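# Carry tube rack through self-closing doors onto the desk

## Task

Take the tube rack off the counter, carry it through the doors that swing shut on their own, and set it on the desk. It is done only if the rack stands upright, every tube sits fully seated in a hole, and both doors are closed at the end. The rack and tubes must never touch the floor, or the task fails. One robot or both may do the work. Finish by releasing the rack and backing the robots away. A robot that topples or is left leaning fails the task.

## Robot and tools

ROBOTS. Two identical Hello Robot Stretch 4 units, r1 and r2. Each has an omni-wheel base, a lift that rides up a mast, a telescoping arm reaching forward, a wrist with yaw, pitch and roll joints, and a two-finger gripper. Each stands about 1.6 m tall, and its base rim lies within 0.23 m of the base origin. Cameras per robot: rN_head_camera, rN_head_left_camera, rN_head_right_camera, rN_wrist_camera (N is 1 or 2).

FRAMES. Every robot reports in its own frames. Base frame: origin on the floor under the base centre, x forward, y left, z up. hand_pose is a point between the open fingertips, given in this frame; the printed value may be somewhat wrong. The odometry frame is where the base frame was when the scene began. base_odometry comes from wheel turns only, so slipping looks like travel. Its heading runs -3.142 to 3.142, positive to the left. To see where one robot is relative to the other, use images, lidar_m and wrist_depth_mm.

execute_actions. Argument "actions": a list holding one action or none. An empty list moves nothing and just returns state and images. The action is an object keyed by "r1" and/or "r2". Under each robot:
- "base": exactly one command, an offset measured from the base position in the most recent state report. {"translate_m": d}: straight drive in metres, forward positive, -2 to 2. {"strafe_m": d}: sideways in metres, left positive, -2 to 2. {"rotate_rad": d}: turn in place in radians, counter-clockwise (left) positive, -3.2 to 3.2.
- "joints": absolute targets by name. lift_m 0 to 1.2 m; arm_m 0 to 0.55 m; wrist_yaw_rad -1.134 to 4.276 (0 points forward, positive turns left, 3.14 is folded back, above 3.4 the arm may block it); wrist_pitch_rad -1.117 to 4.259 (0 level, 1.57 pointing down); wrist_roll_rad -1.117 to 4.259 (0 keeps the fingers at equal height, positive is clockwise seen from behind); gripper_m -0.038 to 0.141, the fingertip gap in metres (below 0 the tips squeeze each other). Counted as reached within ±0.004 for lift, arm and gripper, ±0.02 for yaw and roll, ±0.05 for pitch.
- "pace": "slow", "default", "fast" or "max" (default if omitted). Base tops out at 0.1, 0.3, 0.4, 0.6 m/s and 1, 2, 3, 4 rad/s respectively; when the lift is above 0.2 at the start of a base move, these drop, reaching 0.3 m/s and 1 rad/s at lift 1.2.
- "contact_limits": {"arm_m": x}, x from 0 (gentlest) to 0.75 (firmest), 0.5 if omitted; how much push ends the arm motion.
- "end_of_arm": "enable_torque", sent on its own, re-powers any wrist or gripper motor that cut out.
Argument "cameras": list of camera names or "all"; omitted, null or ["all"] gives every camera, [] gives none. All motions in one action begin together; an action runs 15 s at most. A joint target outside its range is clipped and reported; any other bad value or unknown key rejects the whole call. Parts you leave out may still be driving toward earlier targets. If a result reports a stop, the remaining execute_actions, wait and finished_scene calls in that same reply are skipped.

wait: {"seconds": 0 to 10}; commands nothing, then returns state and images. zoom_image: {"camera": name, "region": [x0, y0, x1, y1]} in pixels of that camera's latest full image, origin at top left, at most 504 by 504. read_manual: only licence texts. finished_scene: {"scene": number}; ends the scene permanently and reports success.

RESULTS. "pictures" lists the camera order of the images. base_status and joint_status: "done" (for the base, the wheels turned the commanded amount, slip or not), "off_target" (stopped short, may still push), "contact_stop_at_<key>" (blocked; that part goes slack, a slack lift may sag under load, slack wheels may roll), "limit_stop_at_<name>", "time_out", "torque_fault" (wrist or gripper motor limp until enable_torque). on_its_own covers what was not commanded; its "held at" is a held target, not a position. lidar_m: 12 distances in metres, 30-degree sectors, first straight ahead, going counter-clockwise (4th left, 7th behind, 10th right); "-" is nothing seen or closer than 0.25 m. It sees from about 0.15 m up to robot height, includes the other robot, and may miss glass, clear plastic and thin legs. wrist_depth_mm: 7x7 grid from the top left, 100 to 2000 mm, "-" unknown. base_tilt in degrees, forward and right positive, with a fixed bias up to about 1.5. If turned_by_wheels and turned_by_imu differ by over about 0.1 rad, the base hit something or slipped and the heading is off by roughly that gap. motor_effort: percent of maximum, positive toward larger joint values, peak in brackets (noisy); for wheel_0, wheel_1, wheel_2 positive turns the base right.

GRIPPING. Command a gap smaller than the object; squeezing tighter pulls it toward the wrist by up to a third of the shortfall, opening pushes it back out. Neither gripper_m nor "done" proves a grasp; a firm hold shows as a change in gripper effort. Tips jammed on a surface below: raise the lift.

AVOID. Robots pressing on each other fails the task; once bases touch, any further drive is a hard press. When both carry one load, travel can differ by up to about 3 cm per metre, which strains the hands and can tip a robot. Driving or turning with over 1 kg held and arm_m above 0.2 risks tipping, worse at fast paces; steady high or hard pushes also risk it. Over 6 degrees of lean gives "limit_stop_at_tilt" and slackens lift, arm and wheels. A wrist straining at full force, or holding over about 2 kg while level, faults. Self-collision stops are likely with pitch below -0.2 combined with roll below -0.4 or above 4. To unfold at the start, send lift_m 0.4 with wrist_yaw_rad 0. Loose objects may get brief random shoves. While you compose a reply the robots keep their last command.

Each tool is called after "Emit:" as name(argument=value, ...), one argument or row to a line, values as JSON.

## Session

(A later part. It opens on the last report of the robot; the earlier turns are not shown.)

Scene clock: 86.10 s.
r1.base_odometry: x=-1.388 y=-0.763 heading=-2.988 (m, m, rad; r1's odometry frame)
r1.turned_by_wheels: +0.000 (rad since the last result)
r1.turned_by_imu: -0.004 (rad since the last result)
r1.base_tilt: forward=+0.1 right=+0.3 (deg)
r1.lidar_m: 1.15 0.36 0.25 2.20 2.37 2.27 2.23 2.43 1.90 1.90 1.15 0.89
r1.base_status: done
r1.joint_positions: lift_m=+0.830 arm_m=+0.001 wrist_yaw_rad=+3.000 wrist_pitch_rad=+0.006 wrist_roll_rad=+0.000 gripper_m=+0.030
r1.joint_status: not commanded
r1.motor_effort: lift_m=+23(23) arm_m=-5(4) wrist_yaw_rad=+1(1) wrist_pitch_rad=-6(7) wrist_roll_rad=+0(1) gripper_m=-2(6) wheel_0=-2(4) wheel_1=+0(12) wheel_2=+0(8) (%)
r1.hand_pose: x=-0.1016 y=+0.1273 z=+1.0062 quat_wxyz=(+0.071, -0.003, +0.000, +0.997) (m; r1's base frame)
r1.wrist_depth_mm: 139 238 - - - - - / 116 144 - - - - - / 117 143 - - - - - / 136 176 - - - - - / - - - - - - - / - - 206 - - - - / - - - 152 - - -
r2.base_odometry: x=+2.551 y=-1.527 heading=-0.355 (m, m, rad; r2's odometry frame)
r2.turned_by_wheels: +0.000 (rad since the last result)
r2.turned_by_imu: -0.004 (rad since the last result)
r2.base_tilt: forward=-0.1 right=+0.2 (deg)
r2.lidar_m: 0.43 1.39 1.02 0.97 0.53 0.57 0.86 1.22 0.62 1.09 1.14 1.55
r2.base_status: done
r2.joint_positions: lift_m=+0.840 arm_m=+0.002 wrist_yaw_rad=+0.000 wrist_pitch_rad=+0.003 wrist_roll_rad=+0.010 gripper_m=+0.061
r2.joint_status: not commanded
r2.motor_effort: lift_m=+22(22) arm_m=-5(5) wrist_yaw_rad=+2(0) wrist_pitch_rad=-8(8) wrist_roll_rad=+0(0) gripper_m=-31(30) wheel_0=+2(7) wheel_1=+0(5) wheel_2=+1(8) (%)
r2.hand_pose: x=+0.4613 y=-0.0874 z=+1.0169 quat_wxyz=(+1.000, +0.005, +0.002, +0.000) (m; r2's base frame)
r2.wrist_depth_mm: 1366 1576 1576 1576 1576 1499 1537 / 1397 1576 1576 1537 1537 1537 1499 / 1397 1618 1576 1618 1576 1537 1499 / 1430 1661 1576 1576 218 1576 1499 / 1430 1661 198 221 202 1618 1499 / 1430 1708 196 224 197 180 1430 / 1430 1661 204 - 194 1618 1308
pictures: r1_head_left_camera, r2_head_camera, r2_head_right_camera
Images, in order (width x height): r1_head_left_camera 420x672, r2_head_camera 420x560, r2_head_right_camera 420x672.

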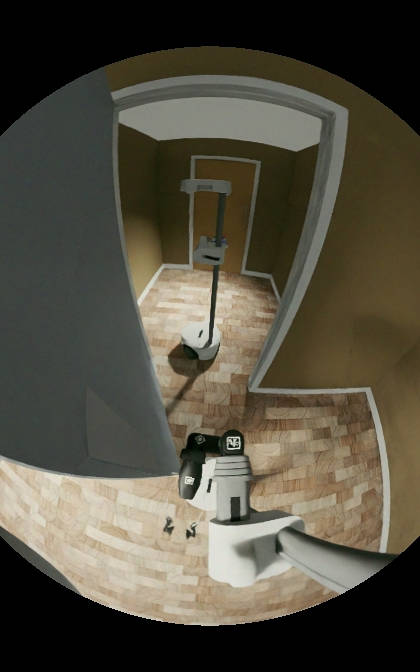

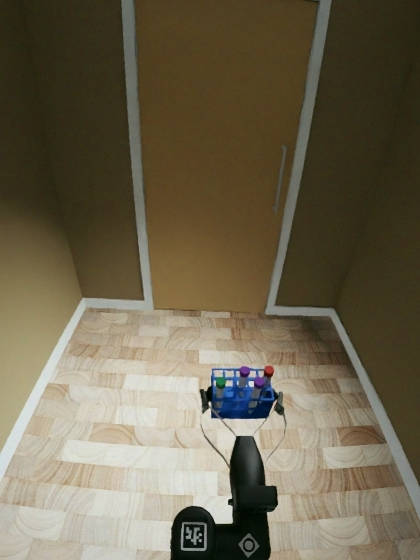

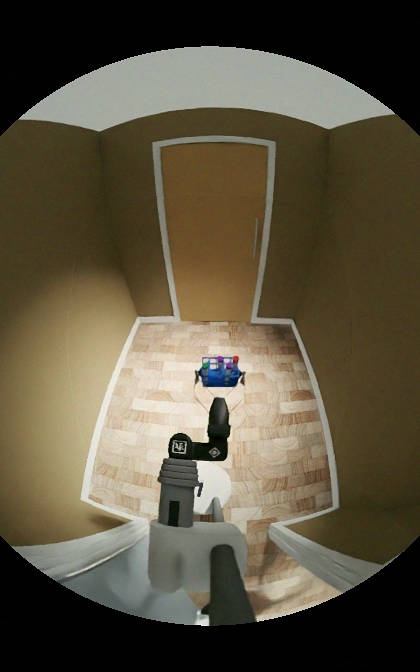

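Emit:
execute_actions(
  actions=[
    {"r1":{"base":{"strafe_m":0.13},"pace":"slow"},"r2":{"base":{"strafe_m":-0.75}}},
  ],
  cameras=["r1_head_left_camera","r1_head_camera","r2_head_camera"],
)

Scene clock: 90.40 s.
r1.base_odometry: x=-1.368 y=-0.892 heading=-2.988 (m, m, rad; r1's odometry frame)
r1.turned_by_wheels: +0.000 (rad since the last result)
r1.turned_by_imu: -0.001 (rad since the last result)
r1.base_tilt: forward=+0.1 right=+0.3 (deg)
r1.lidar_m: 3.15 0.33 0.25 2.16 2.22 2.27 2.23 2.41 2.04 2.03 1.12 0.95
r1.base_status: done
r1.joint_positions: lift_m=+0.830 arm_m=+0.001 wrist_yaw_rad=+3.000 wrist_pitch_rad=+0.006 wrist_roll_rad=+0.000 gripper_m=+0.030
r1.joint_status: not commanded
r1.motor_effort: lift_m=+23(23) arm_m=-4(5) wrist_yaw_rad=+0(1) wrist_pitch_rad=-6(6) wrist_roll_rad=+1(1) gripper_m=-1(3) wheel_0=-2(7) wheel_1=+1(7) wheel_2=+1(3) (%)
r1.hand_pose: x=-0.1016 y=+0.1273 z=+1.0062 quat_wxyz=(+0.071, -0.003, +0.000, +0.997) (m; r1's base frame)
r1.wrist_depth_mm: 139 238 - - - - - / 116 144 - - - - - / 117 144 - - - - - / 136 176 - - - - - / - - - - - - - / - - 208 - - - - / - - - 152 - - -
r2.base_odometry: x=+2.290 y=-2.230 heading=-0.355 (m, m, rad; r2's odometry frame)
r2.turned_by_wheels: +0.000 (rad since the last result)
r2.turned_by_imu: +0.001 (rad since the last result)
r2.base_tilt: forward=-0.1 right=+0.2 (deg)
r2.lidar_m: 0.43 1.91 1.80 1.44 1.20 0.38 0.35 0.37 0.36 0.32 0.35 0.50
r2.base_status: done
r2.joint_positions: lift_m=+0.840 arm_m=+0.002 wrist_yaw_rad=+0.000 wrist_pitch_rad=+0.003 wrist_roll_rad=+0.010 gripper_m=+0.061
r2.joint_status: not commanded
r2.motor_effort: lift_m=+22(22) arm_m=-5(5) wrist_yaw_rad=+2(2) wrist_pitch_rad=-8(8) wrist_roll_rad=+0(1) gripper_m=-30(30) wheel_0=+0(7) wheel_1=+1(9) wheel_2=-1(0) (%)
r2.hand_pose: x=+0.4613 y=-0.0874 z=+1.0169 quat_wxyz=(+1.000, +0.005, +0.002, +0.000) (m; r2's base frame)
r2.wrist_depth_mm: 1576 1576 1576 1618 1430 603 421 / 1618 1618 1618 1576 1430 609 418 / 1618 1618 1618 1576 1160 603 407 / 1618 1661 1618 1618 213 591 402 / 1661 1661 198 220 202 539 397 / 1661 1661 196 225 198 180 382 / 1708 1708 204 - 195 549 -
pictures: r1_head_camera, r1_head_left_camera, r2_head_camera
Images, in order (width x height): r1_head_camera 420x560, r1_head_left_camera 420x672, r2_head_camera 420x560.

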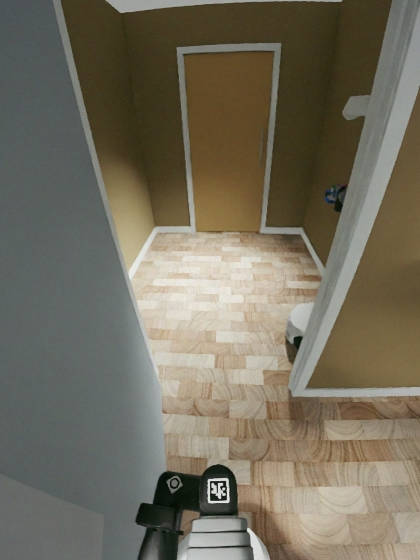

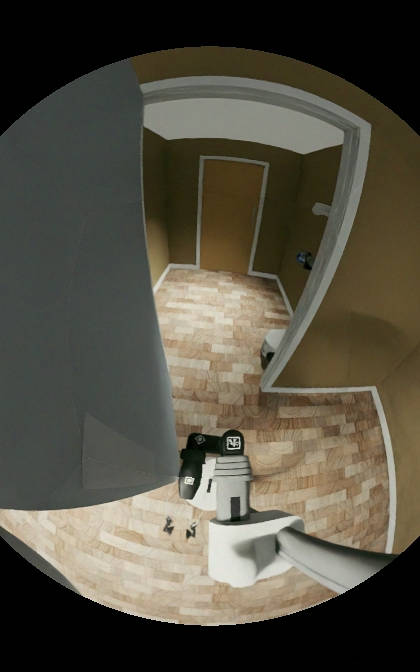

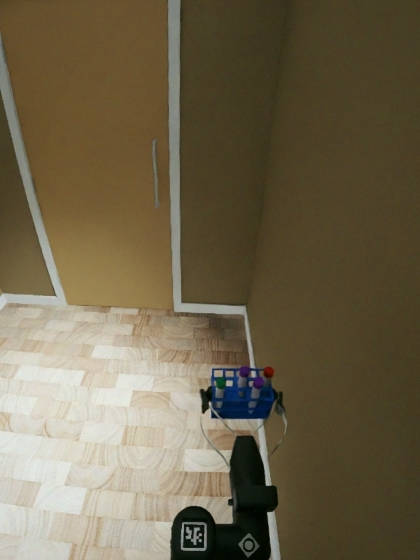

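Emit:
execute_actions(
  actions=[
    {"r1":{"base":{"translate_m":0.8}},"r2":{"base":{"translate_m":1.08}}},
  ],
  cameras=["r1_head_left_camera","r2_head_left_camera"],
)

Scene clock: 96.30 s.
r1.base_odometry: x=-2.159 y=-1.014 heading=-2.988 (m, m, rad; r1's odometry frame)
r1.turned_by_wheels: +0.000 (rad since the last result)
r1.turned_by_imu: -0.004 (rad since the last result)
r1.base_tilt: forward=+0.1 right=+0.2 (deg)
r1.lidar_m: 2.36 1.31 0.34 0.25 - 0.25 0.25 0.58 2.15 0.47 0.51 1.56
r1.base_status: done
r1.joint_positions: lift_m=+0.830 arm_m=+0.001 wrist_yaw_rad=+3.000 wrist_pitch_rad=+0.006 wrist_roll_rad=+0.000 gripper_m=+0.030
r1.joint_status: not commanded
r1.motor_effort: lift_m=+23(23) arm_m=-4(4) wrist_yaw_rad=+0(0) wrist_pitch_rad=-6(7) wrist_roll_rad=+0(0) gripper_m=-2(3) wheel_0=-3(6) wheel_1=+4(6) wheel_2=+1(9) (%)
r1.hand_pose: x=-0.1016 y=+0.1273 z=+1.0062 quat_wxyz=(+0.071, -0.003, +0.000, +0.997) (m; r1's base frame)
r1.wrist_depth_mm: 139 238 384 300 245 206 - / 116 144 377 298 245 207 186 / 117 143 359 297 245 208 187 / 136 176 370 297 244 206 187 / - 517 373 296 243 206 186 / - 517 208 293 225 206 185 / - 517 345 151 208 200 -
r2.base_odometry: x=+3.303 y=-2.605 heading=-0.355 (m, m, rad; r2's odometry frame)
r2.turned_by_wheels: +0.000 (rad since the last result)
r2.turned_by_imu: -0.004 (rad since the last result)
r2.base_tilt: forward=-0.1 right=+0.2 (deg)
r2.lidar_m: 0.41 0.76 1.09 1.74 1.80 1.61 1.36 0.49 0.35 0.33 0.36 0.49
r2.base_status: done
r2.joint_positions: lift_m=+0.840 arm_m=+0.002 wrist_yaw_rad=+0.000 wrist_pitch_rad=+0.003 wrist_roll_rad=+0.010 gripper_m=+0.061
r2.joint_status: not commanded
r2.motor_effort: lift_m=+22(22) arm_m=-5(5) wrist_yaw_rad=+2(1) wrist_pitch_rad=-8(9) wrist_roll_rad=+1(0) gripper_m=-31(30) wheel_0=+0(11) wheel_1=+0(4) wheel_2=+1(7) (%)
r2.hand_pose: x=+0.4612 y=-0.0874 z=+1.0169 quat_wxyz=(+1.000, +0.005, +0.002, +0.000) (m; r2's base frame)
r2.wrist_depth_mm: 539 535 530 530 525 521 421 / 544 535 535 530 530 525 424 / 549 544 544 535 539 525 410 / 559 549 544 539 215 535 404 / 559 559 198 221 203 539 399 / 580 549 195 224 198 180 387 / 580 559 204 - 195 549 -
pictures: r1_head_left_camera, r2_head_left_camera
Images, in order (width x height): r1_head_left_camera 420x672, r2_head_left_camera 420x672.

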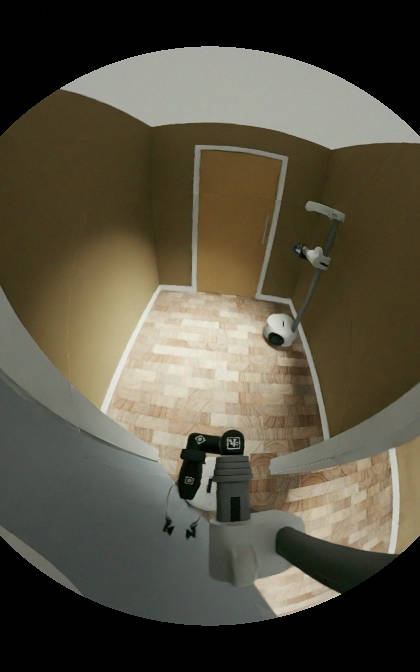

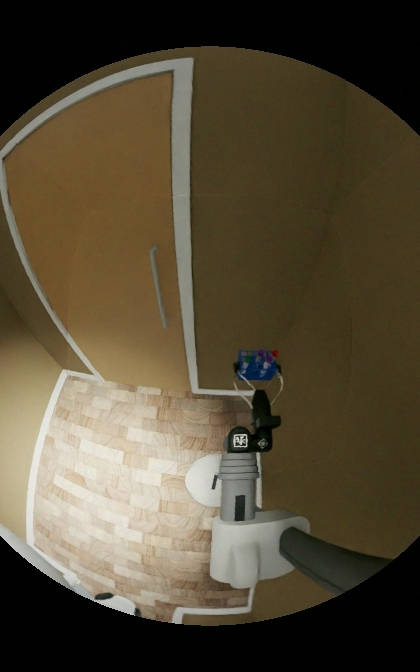

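Emit:
execute_actions(
  actions=[
    {"r1":{"base":{"translate_m":0.33},"pace":"slow"}},
  ],
  cameras=["r1_head_camera","r1_wrist_camera"],
)

Scene clock: 101.13 s.
r1.base_odometry: x=-2.485 y=-1.065 heading=-2.988 (m, m, rad; r1's odometry frame)
r1.turned_by_wheels: +0.000 (rad since the last result)
r1.turned_by_imu: -0.002 (rad since the last result)
r1.base_tilt: forward=+0.1 right=+0.4 (deg)
r1.lidar_m: 2.04 1.27 0.94 0.40 0.25 0.25 - 0.25 0.34 0.73 1.15 1.30
r1.base_status: done
r1.joint_positions: lift_m=+0.830 arm_m=+0.001 wrist_yaw_rad=+3.000 wrist_pitch_rad=+0.006 wrist_roll_rad=+0.000 gripper_m=+0.030
r1.joint_status: not commanded
r1.motor_effort: lift_m=+23(23) arm_m=-4(4) wrist_yaw_rad=+1(0) wrist_pitch_rad=-7(7) wrist_roll_rad=+1(1) gripper_m=-2(3) wheel_0=+1(4) wheel_1=+1(4) wheel_2=+0(6) (%)
r1.hand_pose: x=-0.1016 y=+0.1273 z=+1.0062 quat_wxyz=(+0.071, -0.003, +0.000, +0.997) (m; r1's base frame)
r1.wrist_depth_mm: 139 237 330 332 340 349 351 / 116 144 327 332 340 345 349 / 117 144 327 334 336 343 347 / 136 176 325 330 336 342 345 / 312 320 324 330 334 340 345 / 314 317 208 329 334 340 343 / 312 312 320 152 258 338 343
r2.base_odometry: x=+3.303 y=-2.605 heading=-0.355 (m, m, rad; r2's odometry frame)
r2.turned_by_wheels: +0.000 (rad since the last result)
r2.turned_by_imu: -0.001 (rad since the last result)
r2.base_tilt: forward=-0.1 right=+0.2 (deg)
r2.lidar_m: 0.42 0.78 1.11 1.73 1.80 1.30 1.37 0.50 0.37 0.34 0.36 0.47
r2.base_status: not commanded
r2.joint_positions: lift_m=+0.840 arm_m=+0.002 wrist_yaw_rad=+0.000 wrist_pitch_rad=+0.003 wrist_roll_rad=+0.010 gripper_m=+0.061
r2.joint_status: not commanded
r2.motor_effort: lift_m=+22(22) arm_m=-4(5) wrist_yaw_rad=+1(1) wrist_pitch_rad=-8(8) wrist_roll_rad=+0(1) gripper_m=-31(32) wheel_0=+0(0) wheel_1=+0(0) wheel_2=+1(1) (%)
r2.hand_pose: x=+0.4612 y=-0.0874 z=+1.0169 quat_wxyz=(+1.000, +0.005, +0.002, +0.000) (m; r2's base frame)
r2.wrist_depth_mm: 544 535 535 530 521 521 421 / 549 539 539 535 530 525 424 / 554 549 544 535 535 530 410 / 559 549 544 544 213 535 404 / 564 559 198 221 203 535 399 / 569 554 196 224 198 180 384 / 574 564 204 - 195 549 -
pictures: r1_head_camera, r1_wrist_camera
Images, in order (width x height): r1_head_camera 420x560, r1_wrist_camera 616x392.

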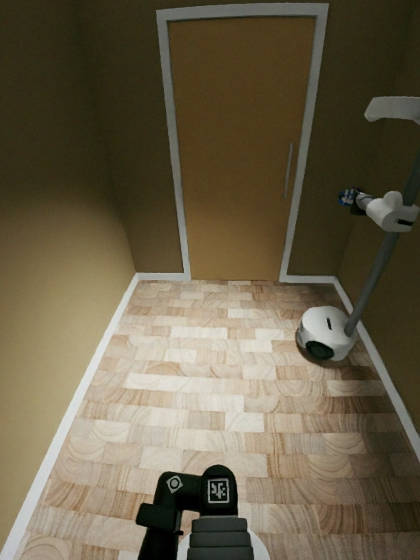

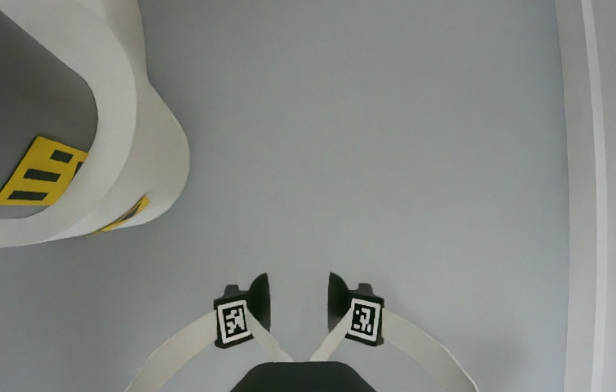

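Emit:
execute_actions(
  actions=[
    {"r1":{"base":{"translate_m":1.22},"joints":{"wrist_yaw_rad":0,"gripper_m":0.075},"pace":"fast"}},
  ],
  cameras=[],
)

Emit:
execute_actions(
  actions=[
    {"r1":{"base":{"rotate_rad":-0.60},"joints":{"arm_m":0.3}}},
  ],
  cameras=["r1_head_camera","r1_wrist_camera"],
)

Scene clock: 106.73 s.
r1.base_odometry: x=-3.691 y=-1.252 heading=-2.987 (m, m, rad; r1's odometry frame)
r1.turned_by_wheels: +0.000 (rad since the last result)
r1.turned_by_imu: -0.005 (rad since the last result)
r1.base_tilt: forward=+0.0 right=+0.3 (deg)
r1.lidar_m: 0.84 0.90 0.86 0.84 0.91 1.35 1.40 1.45 1.21 0.63 0.78 0.85
r1.base_status: done
r1.joint_positions: lift_m=+0.830 arm_m=+0.001 wrist_yaw_rad=+0.000 wrist_pitch_rad=+0.006 wrist_roll_rad=+0.000 gripper_m=+0.075
r1.joint_status: all done
r1.motor_effort: lift_m=+23(23) arm_m=-4(4) wrist_yaw_rad=+0(5) wrist_pitch_rad=-7(6) wrist_roll_rad=+0(0) gripper_m=-3(2) wheel_0=+1(6) wheel_1=+0(4) wheel_2=+1(11) (%)
r1.hand_pose: x=+0.4602 y=-0.0874 z=+1.0062 quat_wxyz=(+1.000, +0.000, +0.003, +0.000) (m; r1's base frame)
r1.wrist_depth_mm: 676 661 654 647 647 634 627 / 676 661 654 647 647 640 621 / 676 654 654 647 640 627 634 / 661 661 654 647 647 627 627 / 676 654 640 647 640 627 621 / 661 661 209 640 211 627 615 / 654 647 640 143 627 615 615
r2.base_odometry: x=+3.303 y=-2.605 heading=-0.355 (m, m, rad; r2's odometry frame)
r2.turned_by_wheels: +0.000 (rad since the last result)
r2.turned_by_imu: -0.001 (rad since the last result)
r2.base_tilt: forward=-0.1 right=+0.2 (deg)
r2.lidar_m: 0.44 0.77 0.77 0.66 0.69 1.59 1.36 0.49 0.34 0.32 0.34 0.49
r2.base_status: not commanded
r2.joint_positions: lift_m=+0.840 arm_m=+0.002 wrist_yaw_rad=+0.000 wrist_pitch_rad=+0.003 wrist_roll_rad=+0.010 gripper_m=+0.061
r2.joint_status: not commanded
r2.motor_effort: lift_m=+22(22) arm_m=-5(5) wrist_yaw_rad=+0(0) wrist_pitch_rad=-9(8) wrist_roll_rad=+1(1) gripper_m=-31(29) wheel_0=+0(0) wheel_1=+0(0) wheel_2=+1(1) (%)
r2.hand_pose: x=+0.4612 y=-0.0874 z=+1.0169 quat_wxyz=(+1.000, +0.005, +0.002, +0.000) (m; r2's base frame)
r2.wrist_depth_mm: 535 530 530 521 525 521 421 / 549 539 539 535 525 525 424 / 549 544 544 539 539 530 410 / 559 549 544 539 215 535 407 / 564 559 198 221 202 539 399 / 569 554 196 224 198 180 384 / 574 564 202 - 195 544 -
pictures: none
No camera images: the call's "cameras" was empty. Leave "cameras" out to get every camera's image.

Scene clock: 108.73 s.
r1.base_odometry: x=-3.691 y=-1.252 heading=+2.696 (m, m, rad; r1's odometry frame)
r1.turned_by_wheels: -0.600 (rad since the last result)
r1.turned_by_imu: -0.609 (rad since the last result)
r1.base_tilt: forward=+0.1 right=+0.2 (deg)
r1.lidar_m: 0.90 0.82 0.88 0.91 0.84 0.89 1.25 1.36 1.46 1.21 0.62 0.66
r1.base_status: done
r1.joint_positions: lift_m=+0.830 arm_m=+0.299 wrist_yaw_rad=+0.000 wrist_pitch_rad=+0.006 wrist_roll_rad=+0.000 gripper_m=+0.075
r1.joint_status: all done
r1.motor_effort: lift_m=+23(23) arm_m=+7(8) wrist_yaw_rad=-1(1) wrist_pitch_rad=-6(7) wrist_roll_rad=+2(0) gripper_m=+0(1) wheel_0=+1(7) wheel_1=-1(5) wheel_2=-2(8) (%)
r1.hand_pose: x=+0.7582 y=-0.0874 z=+1.0062 quat_wxyz=(+1.000, +0.000, +0.003, +0.000) (m; r1's base frame)
r1.wrist_depth_mm: 389 424 480 544 647 788 778 / 384 421 480 539 640 768 788 / 384 427 484 539 640 778 788 / 379 418 480 539 634 759 788 / 379 421 473 539 640 768 798 / 379 421 210 544 211 759 788 / 379 404 459 144 621 778 778
r2.base_odometry: x=+3.303 y=-2.605 heading=-0.355 (m, m, rad; r2's odometry frame)
r2.turned_by_wheels: +0.000 (rad since the last result)
r2.turned_by_imu: +0.000 (rad since the last result)
r2.base_tilt: forward=-0.1 right=+0.1 (deg)
r2.lidar_m: 0.42 0.55 0.54 0.64 0.70 1.60 1.35 0.51 0.37 0.33 0.35 0.49
r2.base_status: not commanded
r2.joint_positions: lift_m=+0.840 arm_m=+0.002 wrist_yaw_rad=+0.000 wrist_pitch_rad=+0.003 wrist_roll_rad=+0.010 gripper_m=+0.061
r2.joint_status: not commanded
r2.motor_effort: lift_m=+22(22) arm_m=-5(5) wrist_yaw_rad=+2(1) wrist_pitch_rad=-8(9) wrist_roll_rad=+0(1) gripper_m=-29(29) wheel_0=+0(0) wheel_1=+0(0) wheel_2=+1(1) (%)
r2.hand_pose: x=+0.4612 y=-0.0874 z=+1.0169 quat_wxyz=(+1.000, +0.005, +0.002, +0.000) (m; r2's base frame)
r2.wrist_depth_mm: 539 535 530 525 525 521 424 / 544 539 535 535 530 521 424 / 549 544 544 535 535 530 410 / 554 549 549 539 214 535 407 / 564 554 198 220 202 539 399 / 574 554 196 224 198 180 384 / 580 564 202 - 195 549 -
pictures: r1_head_camera, r1_wrist_camera
Images, in order (width x height): r1_head_camera 420x560, r1_wrist_camera 616x392.

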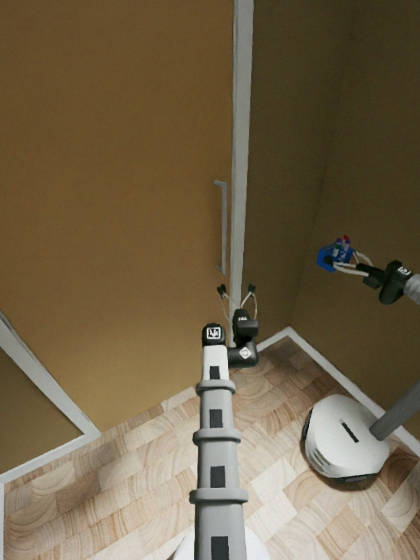

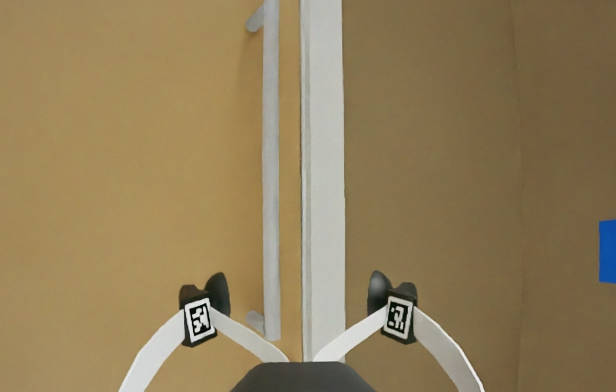

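Emit:
execute_actions(
  actions=[
    {"r1":{"base":{"strafe_m":0.043},"joints":{"arm_m":0.49}}},
  ],
  cameras=["r1_wrist_camera"],
)

Scene clock: 111.03 s.
r1.base_odometry: x=-3.709 y=-1.291 heading=+2.696 (m, m, rad; r1's odometry frame)
r1.turned_by_wheels: +0.000 (rad since the last result)
r1.turned_by_imu: -0.001 (rad since the last result)
r1.base_tilt: forward=+0.2 right=+0.1 (deg)
r1.lidar_m: 0.89 0.80 0.86 0.85 0.80 0.86 1.19 1.36 1.50 1.27 0.67 0.76
r1.base_status: done
r1.joint_positions: lift_m=+0.830 arm_m=+0.489 wrist_yaw_rad=+0.000 wrist_pitch_rad=+0.006 wrist_roll_rad=+0.000 gripper_m=+0.075
r1.joint_status: all done
r1.motor_effort: lift_m=+23(23) arm_m=+7(7) wrist_yaw_rad=+0(1) wrist_pitch_rad=-6(6) wrist_roll_rad=+1(0) gripper_m=-4(1) wheel_0=+2(7) wheel_1=-2(7) wheel_2=+0(4) (%)
r1.hand_pose: x=+0.9481 y=-0.0874 z=+1.0062 quat_wxyz=(+1.000, +0.000, +0.003, +0.000) (m; r1's base frame)
r1.wrist_depth_mm: 231 255 289 319 368 477 574 / 229 254 287 315 366 462 580 / 229 254 287 315 362 466 569 / 229 253 287 315 359 459 559 / 229 252 285 314 359 455 559 / 226 251 210 312 211 452 559 / 227 241 278 144 353 455 549
r2.base_odometry: x=+3.303 y=-2.605 heading=-0.355 (m, m, rad; r2's odometry frame)
r2.turned_by_wheels: +0.000 (rad since the last result)
r2.turned_by_imu: +0.000 (rad since the last result)
r2.base_tilt: forward=-0.1 right=+0.2 (deg)
r2.lidar_m: 0.43 0.63 0.62 0.67 0.75 1.58 1.37 0.50 0.35 0.34 0.35 0.48
r2.base_status: not commanded
r2.joint_positions: lift_m=+0.840 arm_m=+0.002 wrist_yaw_rad=+0.000 wrist_pitch_rad=+0.003 wrist_roll_rad=+0.010 gripper_m=+0.061
r2.joint_status: not commanded
r2.motor_effort: lift_m=+22(22) arm_m=-5(5) wrist_yaw_rad=+3(1) wrist_pitch_rad=-9(8) wrist_roll_rad=+0(0) gripper_m=-32(30) wheel_0=+0(0) wheel_1=+0(0) wheel_2=+1(1) (%)
r2.hand_pose: x=+0.4612 y=-0.0874 z=+1.0169 quat_wxyz=(+1.000, +0.005, +0.002, +0.000) (m; r2's base frame)
r2.wrist_depth_mm: 539 535 535 530 525 521 424 / 554 544 539 539 530 521 424 / 549 544 549 535 530 525 410 / 554 549 549 544 214 535 404 / 564 559 198 221 202 544 402 / 574 554 196 224 198 180 382 / 580 559 204 - 195 549 -
pictures: r1_wrist_camera
Images, in order (width x height): r1_wrist_camera 616x392.

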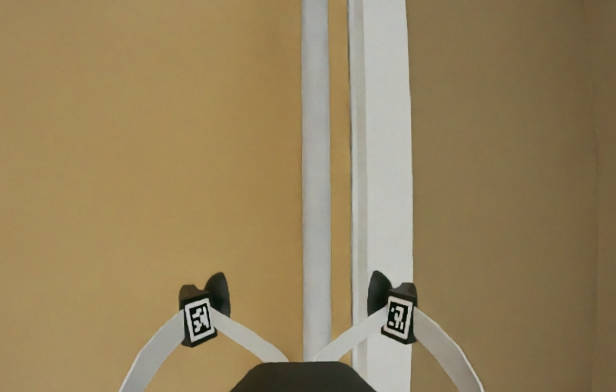

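Emit:
execute_actions(
  actions=[
    {"r1":{"joints":{"arm_m":0.527}}},
  ],
  cameras=[],
)

Emit:
execute_actions(
  actions=[
    {"r1":{"joints":{"gripper_m":-0.038}}},
  ],
  cameras=["r1_wrist_camera"],
)

Scene clock: 112.43 s.
r1.base_odometry: x=-3.709 y=-1.291 heading=+2.696 (m, m, rad; r1's odometry frame)
r1.turned_by_wheels: +0.000 (rad since the last result)
r1.turned_by_imu: +0.000 (rad since the last result)
r1.base_tilt: forward=+0.4 right=+0.3 (deg)
r1.lidar_m: 0.86 0.82 0.85 0.86 0.81 0.86 1.18 1.35 1.48 1.27 0.67 0.73
r1.base_status: not commanded
r1.joint_positions: lift_m=+0.830 arm_m=+0.526 wrist_yaw_rad=+0.000 wrist_pitch_rad=+0.006 wrist_roll_rad=+0.000 gripper_m=+0.075
r1.joint_status: all done
r1.motor_effort: lift_m=+23(23) arm_m=+7(7) wrist_yaw_rad=+0(0) wrist_pitch_rad=-7(7) wrist_roll_rad=+0(0) gripper_m=-2(1) wheel_0=+2(2) wheel_1=-2(2) wheel_2=+0(0) (%)
r1.hand_pose: x=+0.9851 y=-0.0874 z=+1.0062 quat_wxyz=(+1.000, +0.000, +0.003, +0.000) (m; r1's base frame)
r1.wrist_depth_mm: 203 224 254 276 322 415 504 / 202 224 254 273 322 410 504 / 204 226 253 274 317 407 496 / 202 224 254 272 320 404 496 / 202 224 253 272 317 402 496 / 200 221 210 272 211 402 496 / 200 213 246 144 310 404 480
r2.base_odometry: x=+3.303 y=-2.605 heading=-0.355 (m, m, rad; r2's odometry frame)
r2.turned_by_wheels: +0.000 (rad since the last result)
r2.turned_by_imu: +0.000 (rad since the last result)
r2.base_tilt: forward=-0.1 right=+0.2 (deg)
r2.lidar_m: 0.42 0.64 0.65 0.68 0.77 1.59 1.36 0.49 0.35 0.32 0.34 0.49
r2.base_status: not commanded
r2.joint_positions: lift_m=+0.840 arm_m=+0.002 wrist_yaw_rad=+0.000 wrist_pitch_rad=+0.003 wrist_roll_rad=+0.010 gripper_m=+0.061
r2.joint_status: not commanded
r2.motor_effort: lift_m=+22(22) arm_m=-5(4) wrist_yaw_rad=-1(1) wrist_pitch_rad=-8(8) wrist_roll_rad=+0(1) gripper_m=-33(29) wheel_0=+0(0) wheel_1=+0(0) wheel_2=+1(1) (%)
r2.hand_pose: x=+0.4612 y=-0.0874 z=+1.0169 quat_wxyz=(+1.000, +0.005, +0.002, +0.000) (m; r2's base frame)
r2.wrist_depth_mm: 544 535 535 530 525 517 424 / 554 539 535 530 530 521 424 / 554 544 544 539 530 525 410 / 559 549 554 544 215 535 407 / 569 549 198 221 203 535 399 / 569 554 196 224 198 180 384 / 580 564 204 - 195 549 -
pictures: none
No camera images: the call's "cameras" was empty. Leave "cameras" out to get every camera's image.

Scene clock: 114.23 s.
r1.base_odometry: x=-3.709 y=-1.291 heading=+2.694 (m, m, rad; r1's odometry frame)
r1.turned_by_wheels: -0.001 (rad since the last result)
r1.turned_by_imu: -0.002 (rad since the last result)
r1.base_tilt: forward=+0.1 right=+0.2 (deg)
r1.lidar_m: 0.85 0.82 0.86 0.87 0.82 0.84 1.19 1.37 1.48 1.26 0.68 0.73
r1.base_status: not commanded
r1.joint_positions: lift_m=+0.830 arm_m=+0.526 wrist_yaw_rad=-0.006 wrist_pitch_rad=+0.006 wrist_roll_rad=+0.000 gripper_m=-0.037
r1.joint_status: all done
r1.on_its_own: wrist_yaw_rad is at rest, and its effort (+18) is outside its rest range (-13 to +13)
r1.motor_effort: lift_m=+23(23) arm_m=+4(7) wrist_yaw_rad=+18(22) wrist_pitch_rad=-7(6) wrist_roll_rad=+0(0) gripper_m=-24(24) wheel_0=-7(7) wheel_1=-5(5) wheel_2=-4(4) (%)
r1.hand_pose: x=+0.9851 y=-0.0892 z=+1.0062 quat_wxyz=(+1.000, +0.000, +0.003, -0.003) (m; r1's base frame)
r1.wrist_depth_mm: 200 221 251 271 329 433 521 / 199 221 251 272 325 424 525 / 199 221 250 272 325 418 521 / 199 222 251 270 325 418 512 / 198 220 249 273 322 415 512 / 198 220 234 206 199 415 512 / 198 145 238 206 314 152 500
r2.base_odometry: x=+3.303 y=-2.605 heading=-0.355 (m, m, rad; r2's odometry frame)
r2.turned_by_wheels: +0.000 (rad since the last result)
r2.turned_by_imu: +0.000 (rad since the last result)
r2.base_tilt: forward=-0.1 right=+0.2 (deg)
r2.lidar_m: 0.42 0.63 0.64 0.67 0.76 1.60 1.36 0.50 0.35 0.34 0.34 0.51
r2.base_status: not commanded
r2.joint_positions: lift_m=+0.840 arm_m=+0.002 wrist_yaw_rad=+0.000 wrist_pitch_rad=+0.003 wrist_roll_rad=+0.010 gripper_m=+0.061
r2.joint_status: not commanded
r2.motor_effort: lift_m=+22(22) arm_m=-5(5) wrist_yaw_rad=+2(1) wrist_pitch_rad=-8(8) wrist_roll_rad=+1(0) gripper_m=-29(30) wheel_0=+0(0) wheel_1=+0(0) wheel_2=+1(1) (%)
r2.hand_pose: x=+0.4612 y=-0.0874 z=+1.0169 quat_wxyz=(+1.000, +0.005, +0.002, +0.000) (m; r2's base frame)
r2.wrist_depth_mm: 530 530 535 525 525 517 424 / 539 535 539 535 530 525 424 / 544 539 539 535 530 525 410 / 549 549 549 539 214 535 407 / 554 559 197 221 203 539 399 / 569 554 195 224 198 180 382 / 574 559 202 - 195 554 -
pictures: r1_wrist_camera
Images, in order (width x height): r1_wrist_camera 616x392.

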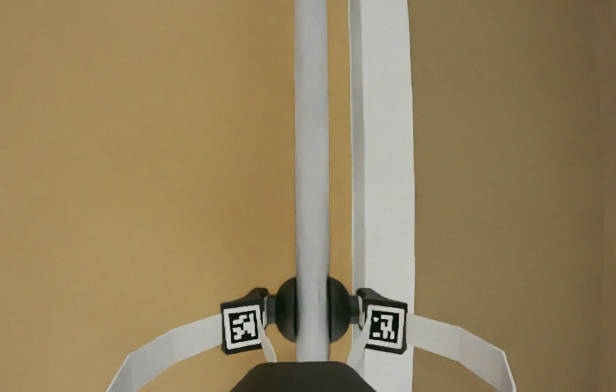

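Emit:
execute_actions(
  actions=[
    {"r1":{"base":{"strafe_m":-0.05},"joints":{"arm_m":0.396},"pace":"slow"}},
  ],
  cameras=[],
)

Scene clock: 117.20 s.
r1.base_odometry: x=-3.688 y=-1.246 heading=+2.694 (m, m, rad; r1's odometry frame)
r1.turned_by_wheels: -0.001 (rad since the last result)
r1.turned_by_imu: -0.001 (rad since the last result)
r1.base_tilt: forward=+0.0 right=+0.0 (deg)
r1.lidar_m: 0.80 0.79 0.89 0.90 0.86 0.91 1.24 1.36 1.46 1.23 0.62 0.65
r1.base_status: done
r1.joint_positions: lift_m=+0.830 arm_m=+0.398 wrist_yaw_rad=-0.005 wrist_pitch_rad=+0.006 wrist_roll_rad=+0.000 gripper_m=-0.037
r1.joint_status: all done
r1.on_its_own: wrist_yaw_rad is at rest, and its effort (+15) is outside its rest range (-13 to +13)
r1.motor_effort: lift_m=+23(23) arm_m=-9(11) wrist_yaw_rad=+15(20) wrist_pitch_rad=-7(7) wrist_roll_rad=+0(1) gripper_m=-24(26) wheel_0=-5(7) wheel_1=-2(9) wheel_2=-1(4) (%)
r1.hand_pose: x=+0.8565 y=-0.0889 z=+1.0061 quat_wxyz=(+1.000, +0.000, +0.003, -0.003) (m; r1's base frame)
r1.wrist_depth_mm: 220 236 258 273 544 668 723 / 219 236 258 273 535 661 732 / 218 236 258 272 535 654 723 / 219 236 259 270 535 647 732 / 217 235 256 271 530 647 732 / 216 233 246 200 199 647 723 / 217 224 250 200 504 153 715
r2.base_odometry: x=+3.303 y=-2.605 heading=-0.355 (m, m, rad; r2's odometry frame)
r2.turned_by_wheels: +0.000 (rad since the last result)
r2.turned_by_imu: +0.000 (rad since the last result)
r2.base_tilt: forward=-0.2 right=+0.2 (deg)
r2.lidar_m: 0.41 0.54 0.54 0.65 0.71 1.59 1.37 0.49 0.37 0.34 0.34 0.50
r2.base_status: not commanded
r2.joint_positions: lift_m=+0.840 arm_m=+0.002 wrist_yaw_rad=+0.000 wrist_pitch_rad=+0.003 wrist_roll_rad=+0.010 gripper_m=+0.061
r2.joint_status: not commanded
r2.motor_effort: lift_m=+22(22) arm_m=-4(4) wrist_yaw_rad=+1(0) wrist_pitch_rad=-7(8) wrist_roll_rad=+0(1) gripper_m=-32(31) wheel_0=+0(0) wheel_1=+0(0) wheel_2=+1(1) (%)
r2.hand_pose: x=+0.4612 y=-0.0874 z=+1.0169 quat_wxyz=(+1.000, +0.005, +0.002, +0.000) (m; r2's base frame)
r2.wrist_depth_mm: - 535 530 525 517 517 421 / - 539 535 530 525 521 427 / - 544 544 539 535 530 407 / - 549 554 544 214 535 407 / - 554 198 222 202 539 399 / - 554 196 225 198 180 384 / 1756 564 203 - 194 549 -
pictures: none
No camera images: the call's "cameras" was empty. Leave "cameras" out to get every camera's image.

Emit:
execute_actions(
  actions=[
    {"r1":{"base":{"translate_m":-0.52},"pace":"slow"}},
  ],
  cameras=["r1_head_camera"],
)

Scene clock: 124.20 s.
r1.base_odometry: x=-3.220 y=-1.472 heading=+2.694 (m, m, rad; r1's odometry frame)
r1.turned_by_wheels: +0.000 (rad since the last result)
r1.turned_by_imu: -0.019 (rad since the last result)
r1.base_tilt: forward=+0.0 right=+0.4 (deg)
r1.lidar_m: 0.82 1.01 0.89 0.62 0.58 0.62 0.87 0.82 0.98 1.24 1.42 1.01
r1.base_status: done
r1.joint_positions: lift_m=+0.830 arm_m=+0.397 wrist_yaw_rad=+0.005 wrist_pitch_rad=+0.007 wrist_roll_rad=+0.000 gripper_m=-0.037
r1.joint_status: not commanded
r1.on_its_own: wrist_yaw_rad is at rest, and its effort (-14) is outside its rest range (-13 to +13)
r1.motor_effort: lift_m=+23(23) arm_m=-8(9) wrist_yaw_rad=-14(62) wrist_pitch_rad=-7(8) wrist_roll_rad=+1(0) gripper_m=-23(25) wheel_0=-1(26) wheel_1=-1(13) wheel_2=+5(10) (%)
r1.hand_pose: x=+0.8572 y=-0.0860 z=+1.0061 quat_wxyz=(+1.000, +0.000, +0.003, +0.002) (m; r1's base frame)
r1.wrist_depth_mm: 340 324 304 282 277 1118 960 / 342 322 303 281 277 1138 960 / 343 322 303 279 273 1138 976 / 342 319 301 278 272 1078 960 / 338 319 300 278 273 1078 960 / 342 319 201 215 266 1138 931 / 338 146 294 214 267 1042 946
r2.base_odometry: x=+3.303 y=-2.605 heading=-0.355 (m, m, rad; r2's odometry frame)
r2.turned_by_wheels: +0.000 (rad since the last result)
r2.turned_by_imu: -0.001 (rad since the last result)
r2.base_tilt: forward=-0.2 right=+0.2 (deg)
r2.lidar_m: 0.44 0.78 0.49 0.51 0.91 1.58 1.37 0.50 0.36 0.33 0.35 0.51
r2.base_status: not commanded
r2.joint_positions: lift_m=+0.840 arm_m=+0.002 wrist_yaw_rad=+0.000 wrist_pitch_rad=+0.003 wrist_roll_rad=+0.010 gripper_m=+0.061
r2.joint_status: not commanded
r2.motor_effort: lift_m=+22(22) arm_m=-5(5) wrist_yaw_rad=-1(1) wrist_pitch_rad=-8(8) wrist_roll_rad=+0(0) gripper_m=-30(31) wheel_0=+0(0) wheel_1=+0(0) wheel_2=+1(1) (%)
r2.hand_pose: x=+0.4612 y=-0.0874 z=+1.0169 quat_wxyz=(+1.000, +0.005, +0.002, +0.000) (m; r2's base frame)
r2.wrist_depth_mm: - 535 535 530 525 521 421 / - 539 535 535 530 525 424 / - 544 539 539 535 525 410 / - 554 549 544 214 535 404 / - 554 198 221 202 539 399 / - 549 196 224 198 180 382 / 1808 564 204 - 195 549 -
pictures: r1_head_camera
Images, in order (width x height): r1_head_camera 420x560.

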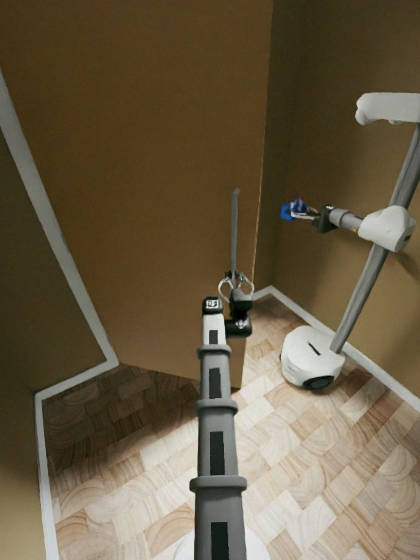

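Emit:
execute_actions(
  actions=[
    {"r1":{"base":{"strafe_m":0.085},"joints":{"arm_m":0.237},"pace":"slow"}},
  ],
  cameras=[],
)

Scene clock: 127.50 s.
r1.base_odometry: x=-3.256 y=-1.549 heading=+2.693 (m, m, rad; r1's odometry frame)
r1.turned_by_wheels: -0.001 (rad since the last result)
r1.turned_by_imu: -0.003 (rad since the last result)
r1.base_tilt: forward=+0.1 right=+0.4 (deg)
r1.lidar_m: 0.67 0.97 0.79 0.56 0.52 0.57 0.76 0.91 1.04 1.31 1.50 0.76
r1.base_status: done
r1.joint_positions: lift_m=+0.830 arm_m=+0.238 wrist_yaw_rad=-0.004 wrist_pitch_rad=+0.007 wrist_roll_rad=+0.000 gripper_m=-0.037
r1.joint_status: all done
r1.motor_effort: lift_m=+23(23) arm_m=-9(10) wrist_yaw_rad=+11(58) wrist_pitch_rad=-9(8) wrist_roll_rad=+0(0) gripper_m=-20(24) wheel_0=-7(19) wheel_1=-3(8) wheel_2=-4(13) (%)
r1.hand_pose: x=+0.6975 y=-0.0885 z=+1.0060 quat_wxyz=(+1.000, +0.000, +0.003, -0.002) (m; r1's base frame)
r1.wrist_depth_mm: 424 375 329 281 265 1281 1078 / 427 373 329 279 265 1255 1060 / 424 370 327 279 264 1205 1098 / 421 370 325 278 264 1229 798 / 424 368 325 279 264 1229 1098 / 424 368 309 216 202 1281 1118 / 418 146 314 218 253 151 1078
r2.base_odometry: x=+3.303 y=-2.605 heading=-0.355 (m, m, rad; r2's odometry frame)
r2.turned_by_wheels: +0.000 (rad since the last result)
r2.turned_by_imu: +0.000 (rad since the last result)
r2.base_tilt: forward=-0.2 right=+0.2 (deg)
r2.lidar_m: 0.43 0.78 0.77 0.61 1.04 1.60 1.35 0.49 0.35 0.33 0.35 0.50
r2.base_status: not commanded
r2.joint_positions: lift_m=+0.840 arm_m=+0.002 wrist_yaw_rad=+0.000 wrist_pitch_rad=+0.003 wrist_roll_rad=+0.010 gripper_m=+0.061
r2.joint_status: not commanded
r2.motor_effort: lift_m=+22(22) arm_m=-5(5) wrist_yaw_rad=+0(0) wrist_pitch_rad=-9(8) wrist_roll_rad=+0(0) gripper_m=-31(30) wheel_0=+0(0) wheel_1=+0(0) wheel_2=+1(1) (%)
r2.hand_pose: x=+0.4612 y=-0.0874 z=+1.0169 quat_wxyz=(+1.000, +0.005, +0.002, +0.000) (m; r2's base frame)
r2.wrist_depth_mm: - 535 530 525 521 517 421 / - 539 535 530 525 521 421 / - 544 544 544 530 530 407 / - 549 549 539 215 535 404 / - 559 197 220 202 539 402 / - 554 196 224 198 180 384 / 1863 564 203 - 195 549 -
pictures: none
No camera images: the call's "cameras" was empty. Leave "cameras" out to get every camera's image.

Emit:
execute_actions(
  actions=[
    {"r1":{"base":{"strafe_m":0.11},"joints":{"arm_m":0.085},"pace":"slow"},"r2":{"base":{"strafe_m":0.4}}},
  ],
  cameras=["r2_head_camera","r2_head_left_camera"],
)

Scene clock: 131.03 s.
r1.base_odometry: x=-3.304 y=-1.647 heading=+2.692 (m, m, rad; r1's odometry frame)
r1.turned_by_wheels: -0.001 (rad since the last result)
r1.turned_by_imu: -0.004 (rad since the last result)
r1.base_tilt: forward=+0.2 right=+0.4 (deg)
r1.lidar_m: 0.50 0.91 0.67 0.42 0.42 0.44 0.63 0.95 1.09 1.41 1.60 0.56
r1.base_status: done
r1.joint_positions: lift_m=+0.830 arm_m=+0.086 wrist_yaw_rad=-0.004 wrist_pitch_rad=+0.008 wrist_roll_rad=+0.000 gripper_m=-0.037
r1.joint_status: all done
r1.motor_effort: lift_m=+24(23) arm_m=-8(9) wrist_yaw_rad=+12(62) wrist_pitch_rad=-11(11) wrist_roll_rad=+0(1) gripper_m=-23(21) wheel_0=-7(18) wheel_1=+0(5) wheel_2=-4(11) (%)
r1.hand_pose: x=+0.5455 y=-0.0886 z=+1.0058 quat_wxyz=(+1.000, +0.000, +0.004, -0.002) (m; r1's base frame)
r1.wrist_depth_mm: 627 473 368 282 257 1397 1255 / 647 469 368 282 259 1366 1255 / 640 466 366 282 258 627 1229 / 627 462 364 282 258 597 1229 / 627 462 362 282 258 683 1229 / 627 462 336 216 200 1397 1205 / 615 145 343 220 246 152 1255
r2.base_odometry: x=+3.442 y=-2.230 heading=-0.355 (m, m, rad; r2's odometry frame)
r2.turned_by_wheels: +0.000 (rad since the last result)
r2.turned_by_imu: -0.001 (rad since the last result)
r2.base_tilt: forward=-0.1 right=+0.2 (deg)
r2.lidar_m: 0.41 0.93 0.48 0.39 0.53 1.59 1.45 1.07 0.78 0.73 0.77 0.46
r2.base_status: done
r2.joint_positions: lift_m=+0.840 arm_m=+0.002 wrist_yaw_rad=+0.000 wrist_pitch_rad=+0.003 wrist_roll_rad=+0.010 gripper_m=+0.061
r2.joint_status: not commanded
r2.motor_effort: lift_m=+22(22) arm_m=-5(5) wrist_yaw_rad=+2(2) wrist_pitch_rad=-8(8) wrist_roll_rad=+0(0) gripper_m=-30(30) wheel_0=+1(9) wheel_1=+0(8) wheel_2=+0(2) (%)
r2.hand_pose: x=+0.4613 y=-0.0874 z=+1.0169 quat_wxyz=(+1.000, +0.005, +0.002, +0.000) (m; r2's base frame)
r2.wrist_depth_mm: - - - - 525 521 517 / - - - - 525 521 517 / - - - - 521 530 525 / - - - - 216 530 530 / - - 198 221 202 544 535 / - - 195 224 197 180 544 / 1863 1863 204 - 195 554 544
pictures: r2_head_camera, r2_head_left_camera
Images, in order (width x height): r2_head_camera 420x560, r2_head_left_camera 420x672.

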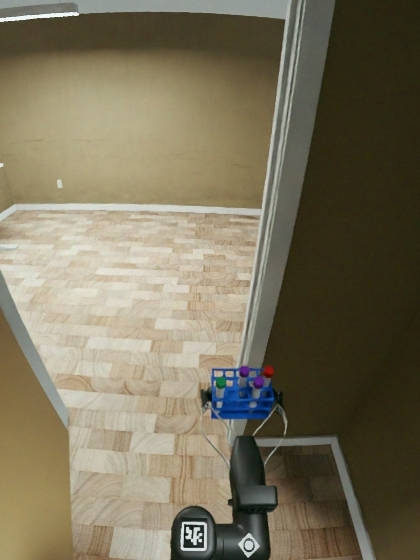

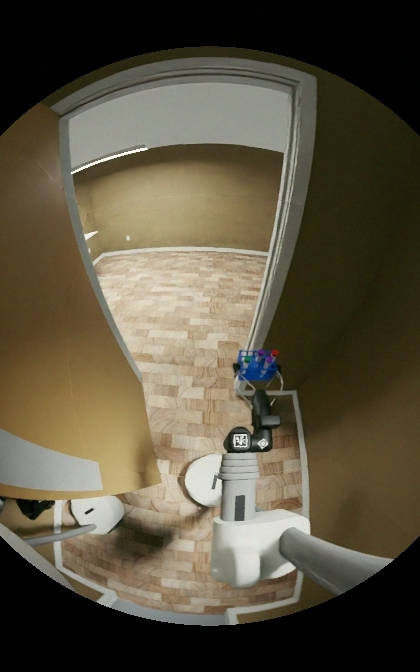

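Emit:
execute_actions(
  actions=[
    {"r1":{"base":{"strafe_m":0.075},"joints":{"arm_m":0.005},"pace":"slow"},"r2":{"base":{"strafe_m":0.19},"pace":"slow"}},
  ],
  cameras=["r2_head_camera","r2_head_left_camera"],
)

Scene clock: 134.60 s.
r1.base_odometry: x=-3.337 y=-1.715 heading=+2.692 (m, m, rad; r1's odometry frame)
r1.turned_by_wheels: +0.000 (rad since the last result)
r1.turned_by_imu: -0.001 (rad since the last result)
r1.base_tilt: forward=+0.0 right=+0.4 (deg)
r1.lidar_m: 0.62 0.95 0.56 0.37 0.37 0.39 0.52 0.99 1.14 1.52 1.64 0.55
r1.base_status: done
r1.joint_positions: lift_m=+0.830 arm_m=+0.006 wrist_yaw_rad=+0.000 wrist_pitch_rad=+0.006 wrist_roll_rad=+0.000 gripper_m=-0.037
r1.joint_status: all done
r1.motor_effort: lift_m=+23(23) arm_m=-7(8) wrist_yaw_rad=+0(24) wrist_pitch_rad=-7(13) wrist_roll_rad=-1(0) gripper_m=-17(25) wheel_0=-1(14) wheel_1=+0(2) wheel_2=-1(4) (%)
r1.hand_pose: x=+0.4656 y=-0.0874 z=+1.0062 quat_wxyz=(+1.000, +0.000, +0.003, +0.000) (m; r1's base frame)
r1.wrist_depth_mm: 831 699 549 452 366 343 1366 / 842 707 549 449 368 336 1308 / 842 691 544 449 368 340 466 / 820 676 539 445 366 340 891 / 831 683 535 445 368 338 1397 / 820 691 512 198 306 338 1366 / 842 661 508 152 303 319 1336
r2.base_odometry: x=+3.508 y=-2.052 heading=-0.355 (m, m, rad; r2's odometry frame)
r2.turned_by_wheels: +0.000 (rad since the last result)
r2.turned_by_imu: -0.001 (rad since the last result)
r2.base_tilt: forward=-0.2 right=+0.1 (deg)
r2.lidar_m: 0.42 0.51 0.25 0.25 0.45 1.56 1.49 1.33 0.96 0.93 0.99 0.83
r2.base_status: done
r2.joint_positions: lift_m=+0.840 arm_m=+0.002 wrist_yaw_rad=+0.000 wrist_pitch_rad=+0.003 wrist_roll_rad=+0.010 gripper_m=+0.061
r2.joint_status: not commanded
r2.motor_effort: lift_m=+22(22) arm_m=-5(5) wrist_yaw_rad=+1(6) wrist_pitch_rad=-7(8) wrist_roll_rad=+0(1) gripper_m=-31(27) wheel_0=-3(7) wheel_1=+1(8) wheel_2=+1(2) (%)
r2.hand_pose: x=+0.4612 y=-0.0874 z=+1.0169 quat_wxyz=(+1.000, +0.005, +0.002, +0.000) (m; r2's base frame)
r2.wrist_depth_mm: - - - - - 615 508 / - - - - - 585 517 / - - - - - 580 521 / - - - - 213 574 535 / - - 198 221 202 549 530 / - - 196 225 198 180 544 / 1921 1863 203 - 195 554 549
pictures: r2_head_camera, r2_head_left_camera
Images, in order (width x height): r2_head_camera 420x560, r2_head_left_camera 420x672.

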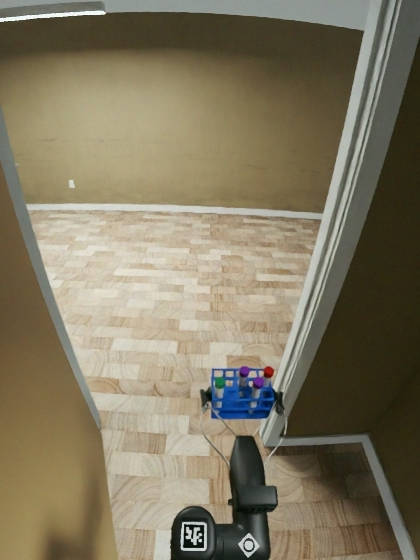

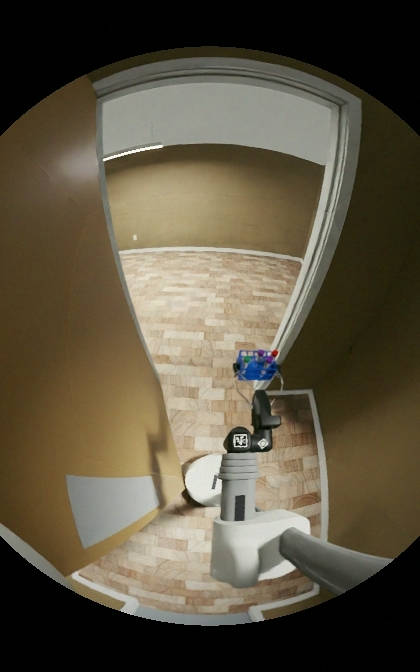

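Emit:
execute_actions(
  actions=[
    {"r2":{"base":{"translate_m":0.72}}},
  ],
  cameras=["r2_head_left_camera","r2_head_right_camera","r1_head_camera"],
)

Scene clock: 139.17 s.
r1.base_odometry: x=-3.337 y=-1.715 heading=+2.692 (m, m, rad; r1's odometry frame)
r1.turned_by_wheels: +0.000 (rad since the last result)
r1.turned_by_imu: -0.001 (rad since the last result)
r1.base_tilt: forward=+0.0 right=+0.1 (deg)
r1.lidar_m: 1.06 1.14 0.57 0.40 0.35 0.39 0.53 0.98 1.15 1.51 1.68 1.09
r1.base_status: not commanded
r1.joint_positions: lift_m=+0.830 arm_m=+0.006 wrist_yaw_rad=+0.000 wrist_pitch_rad=+0.006 wrist_roll_rad=+0.000 gripper_m=-0.037
r1.joint_status: not commanded
r1.motor_effort: lift_m=+23(23) arm_m=-7(7) wrist_yaw_rad=+0(0) wrist_pitch_rad=-7(8) wrist_roll_rad=+1(1) gripper_m=-15(16) wheel_0=-1(1) wheel_1=+0(1) wheel_2=-1(1) (%)
r1.hand_pose: x=+0.4656 y=-0.0874 z=+1.0062 quat_wxyz=(+1.000, +0.000, +0.003, +0.000) (m; r1's base frame)
r1.wrist_depth_mm: 842 891 878 891 891 1537 1336 / 854 878 878 878 904 1537 1336 / 842 878 878 878 891 1618 1366 / 831 854 878 904 878 1499 1336 / 831 866 891 878 891 1576 1366 / 831 878 866 198 891 1537 1336 / 831 866 866 152 866 1430 1366
r2.base_odometry: x=+4.183 y=-2.302 heading=-0.355 (m, m, rad; r2's odometry frame)
r2.turned_by_wheels: +0.000 (rad since the last result)
r2.turned_by_imu: -0.003 (rad since the last result)
r2.base_tilt: forward=-0.1 right=+0.2 (deg)
r2.lidar_m: 0.43 2.89 0.58 0.29 0.25 - 0.25 0.29 0.98 0.36 0.33 2.81
r2.base_status: done
r2.joint_positions: lift_m=+0.840 arm_m=+0.002 wrist_yaw_rad=+0.000 wrist_pitch_rad=+0.003 wrist_roll_rad=+0.010 gripper_m=+0.061
r2.joint_status: not commanded
r2.motor_effort: lift_m=+22(22) arm_m=-5(5) wrist_yaw_rad=+0(0) wrist_pitch_rad=-9(8) wrist_roll_rad=+0(0) gripper_m=-30(30) wheel_0=+0(8) wheel_1=+1(5) wheel_2=+2(9) (%)
r2.hand_pose: x=+0.4612 y=-0.0874 z=+1.0169 quat_wxyz=(+1.000, +0.005, +0.002, +0.000) (m; r2's base frame)
r2.wrist_depth_mm: - - - - - - - / - - - - - - - / - - - - - - - / - - - - 216 - - / - - 198 221 202 - - / - - 196 224 196 180 - / 1863 1921 203 - 195 - -
pictures: r1_head_camera, r2_head_left_camera, r2_head_right_camera
Images, in order (width x height): r1_head_camera 420x560, r2_head_left_camera 420x672, r2_head_right_camera 420x672.

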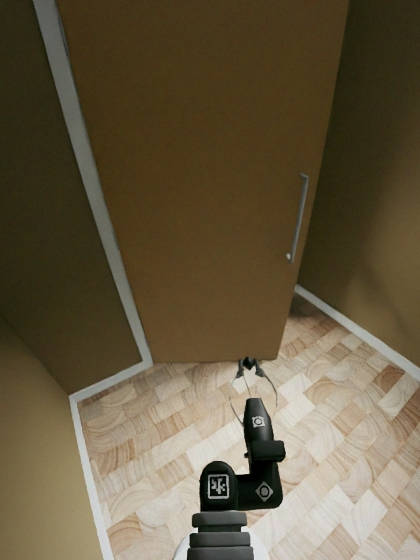

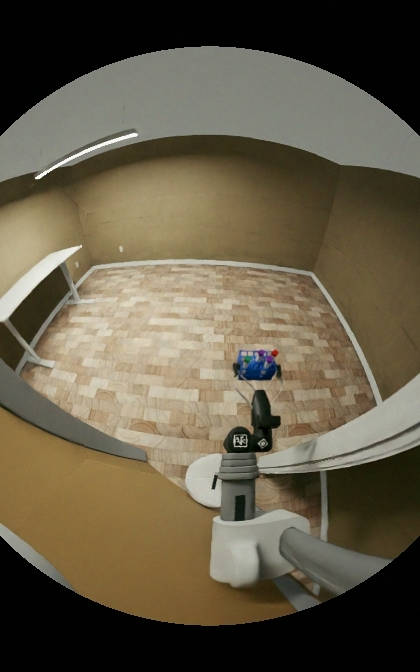

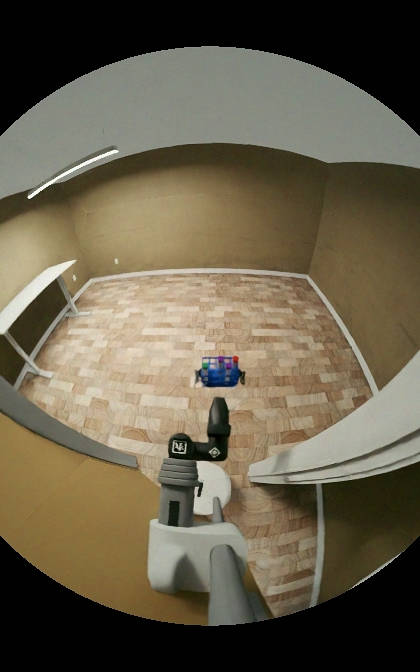

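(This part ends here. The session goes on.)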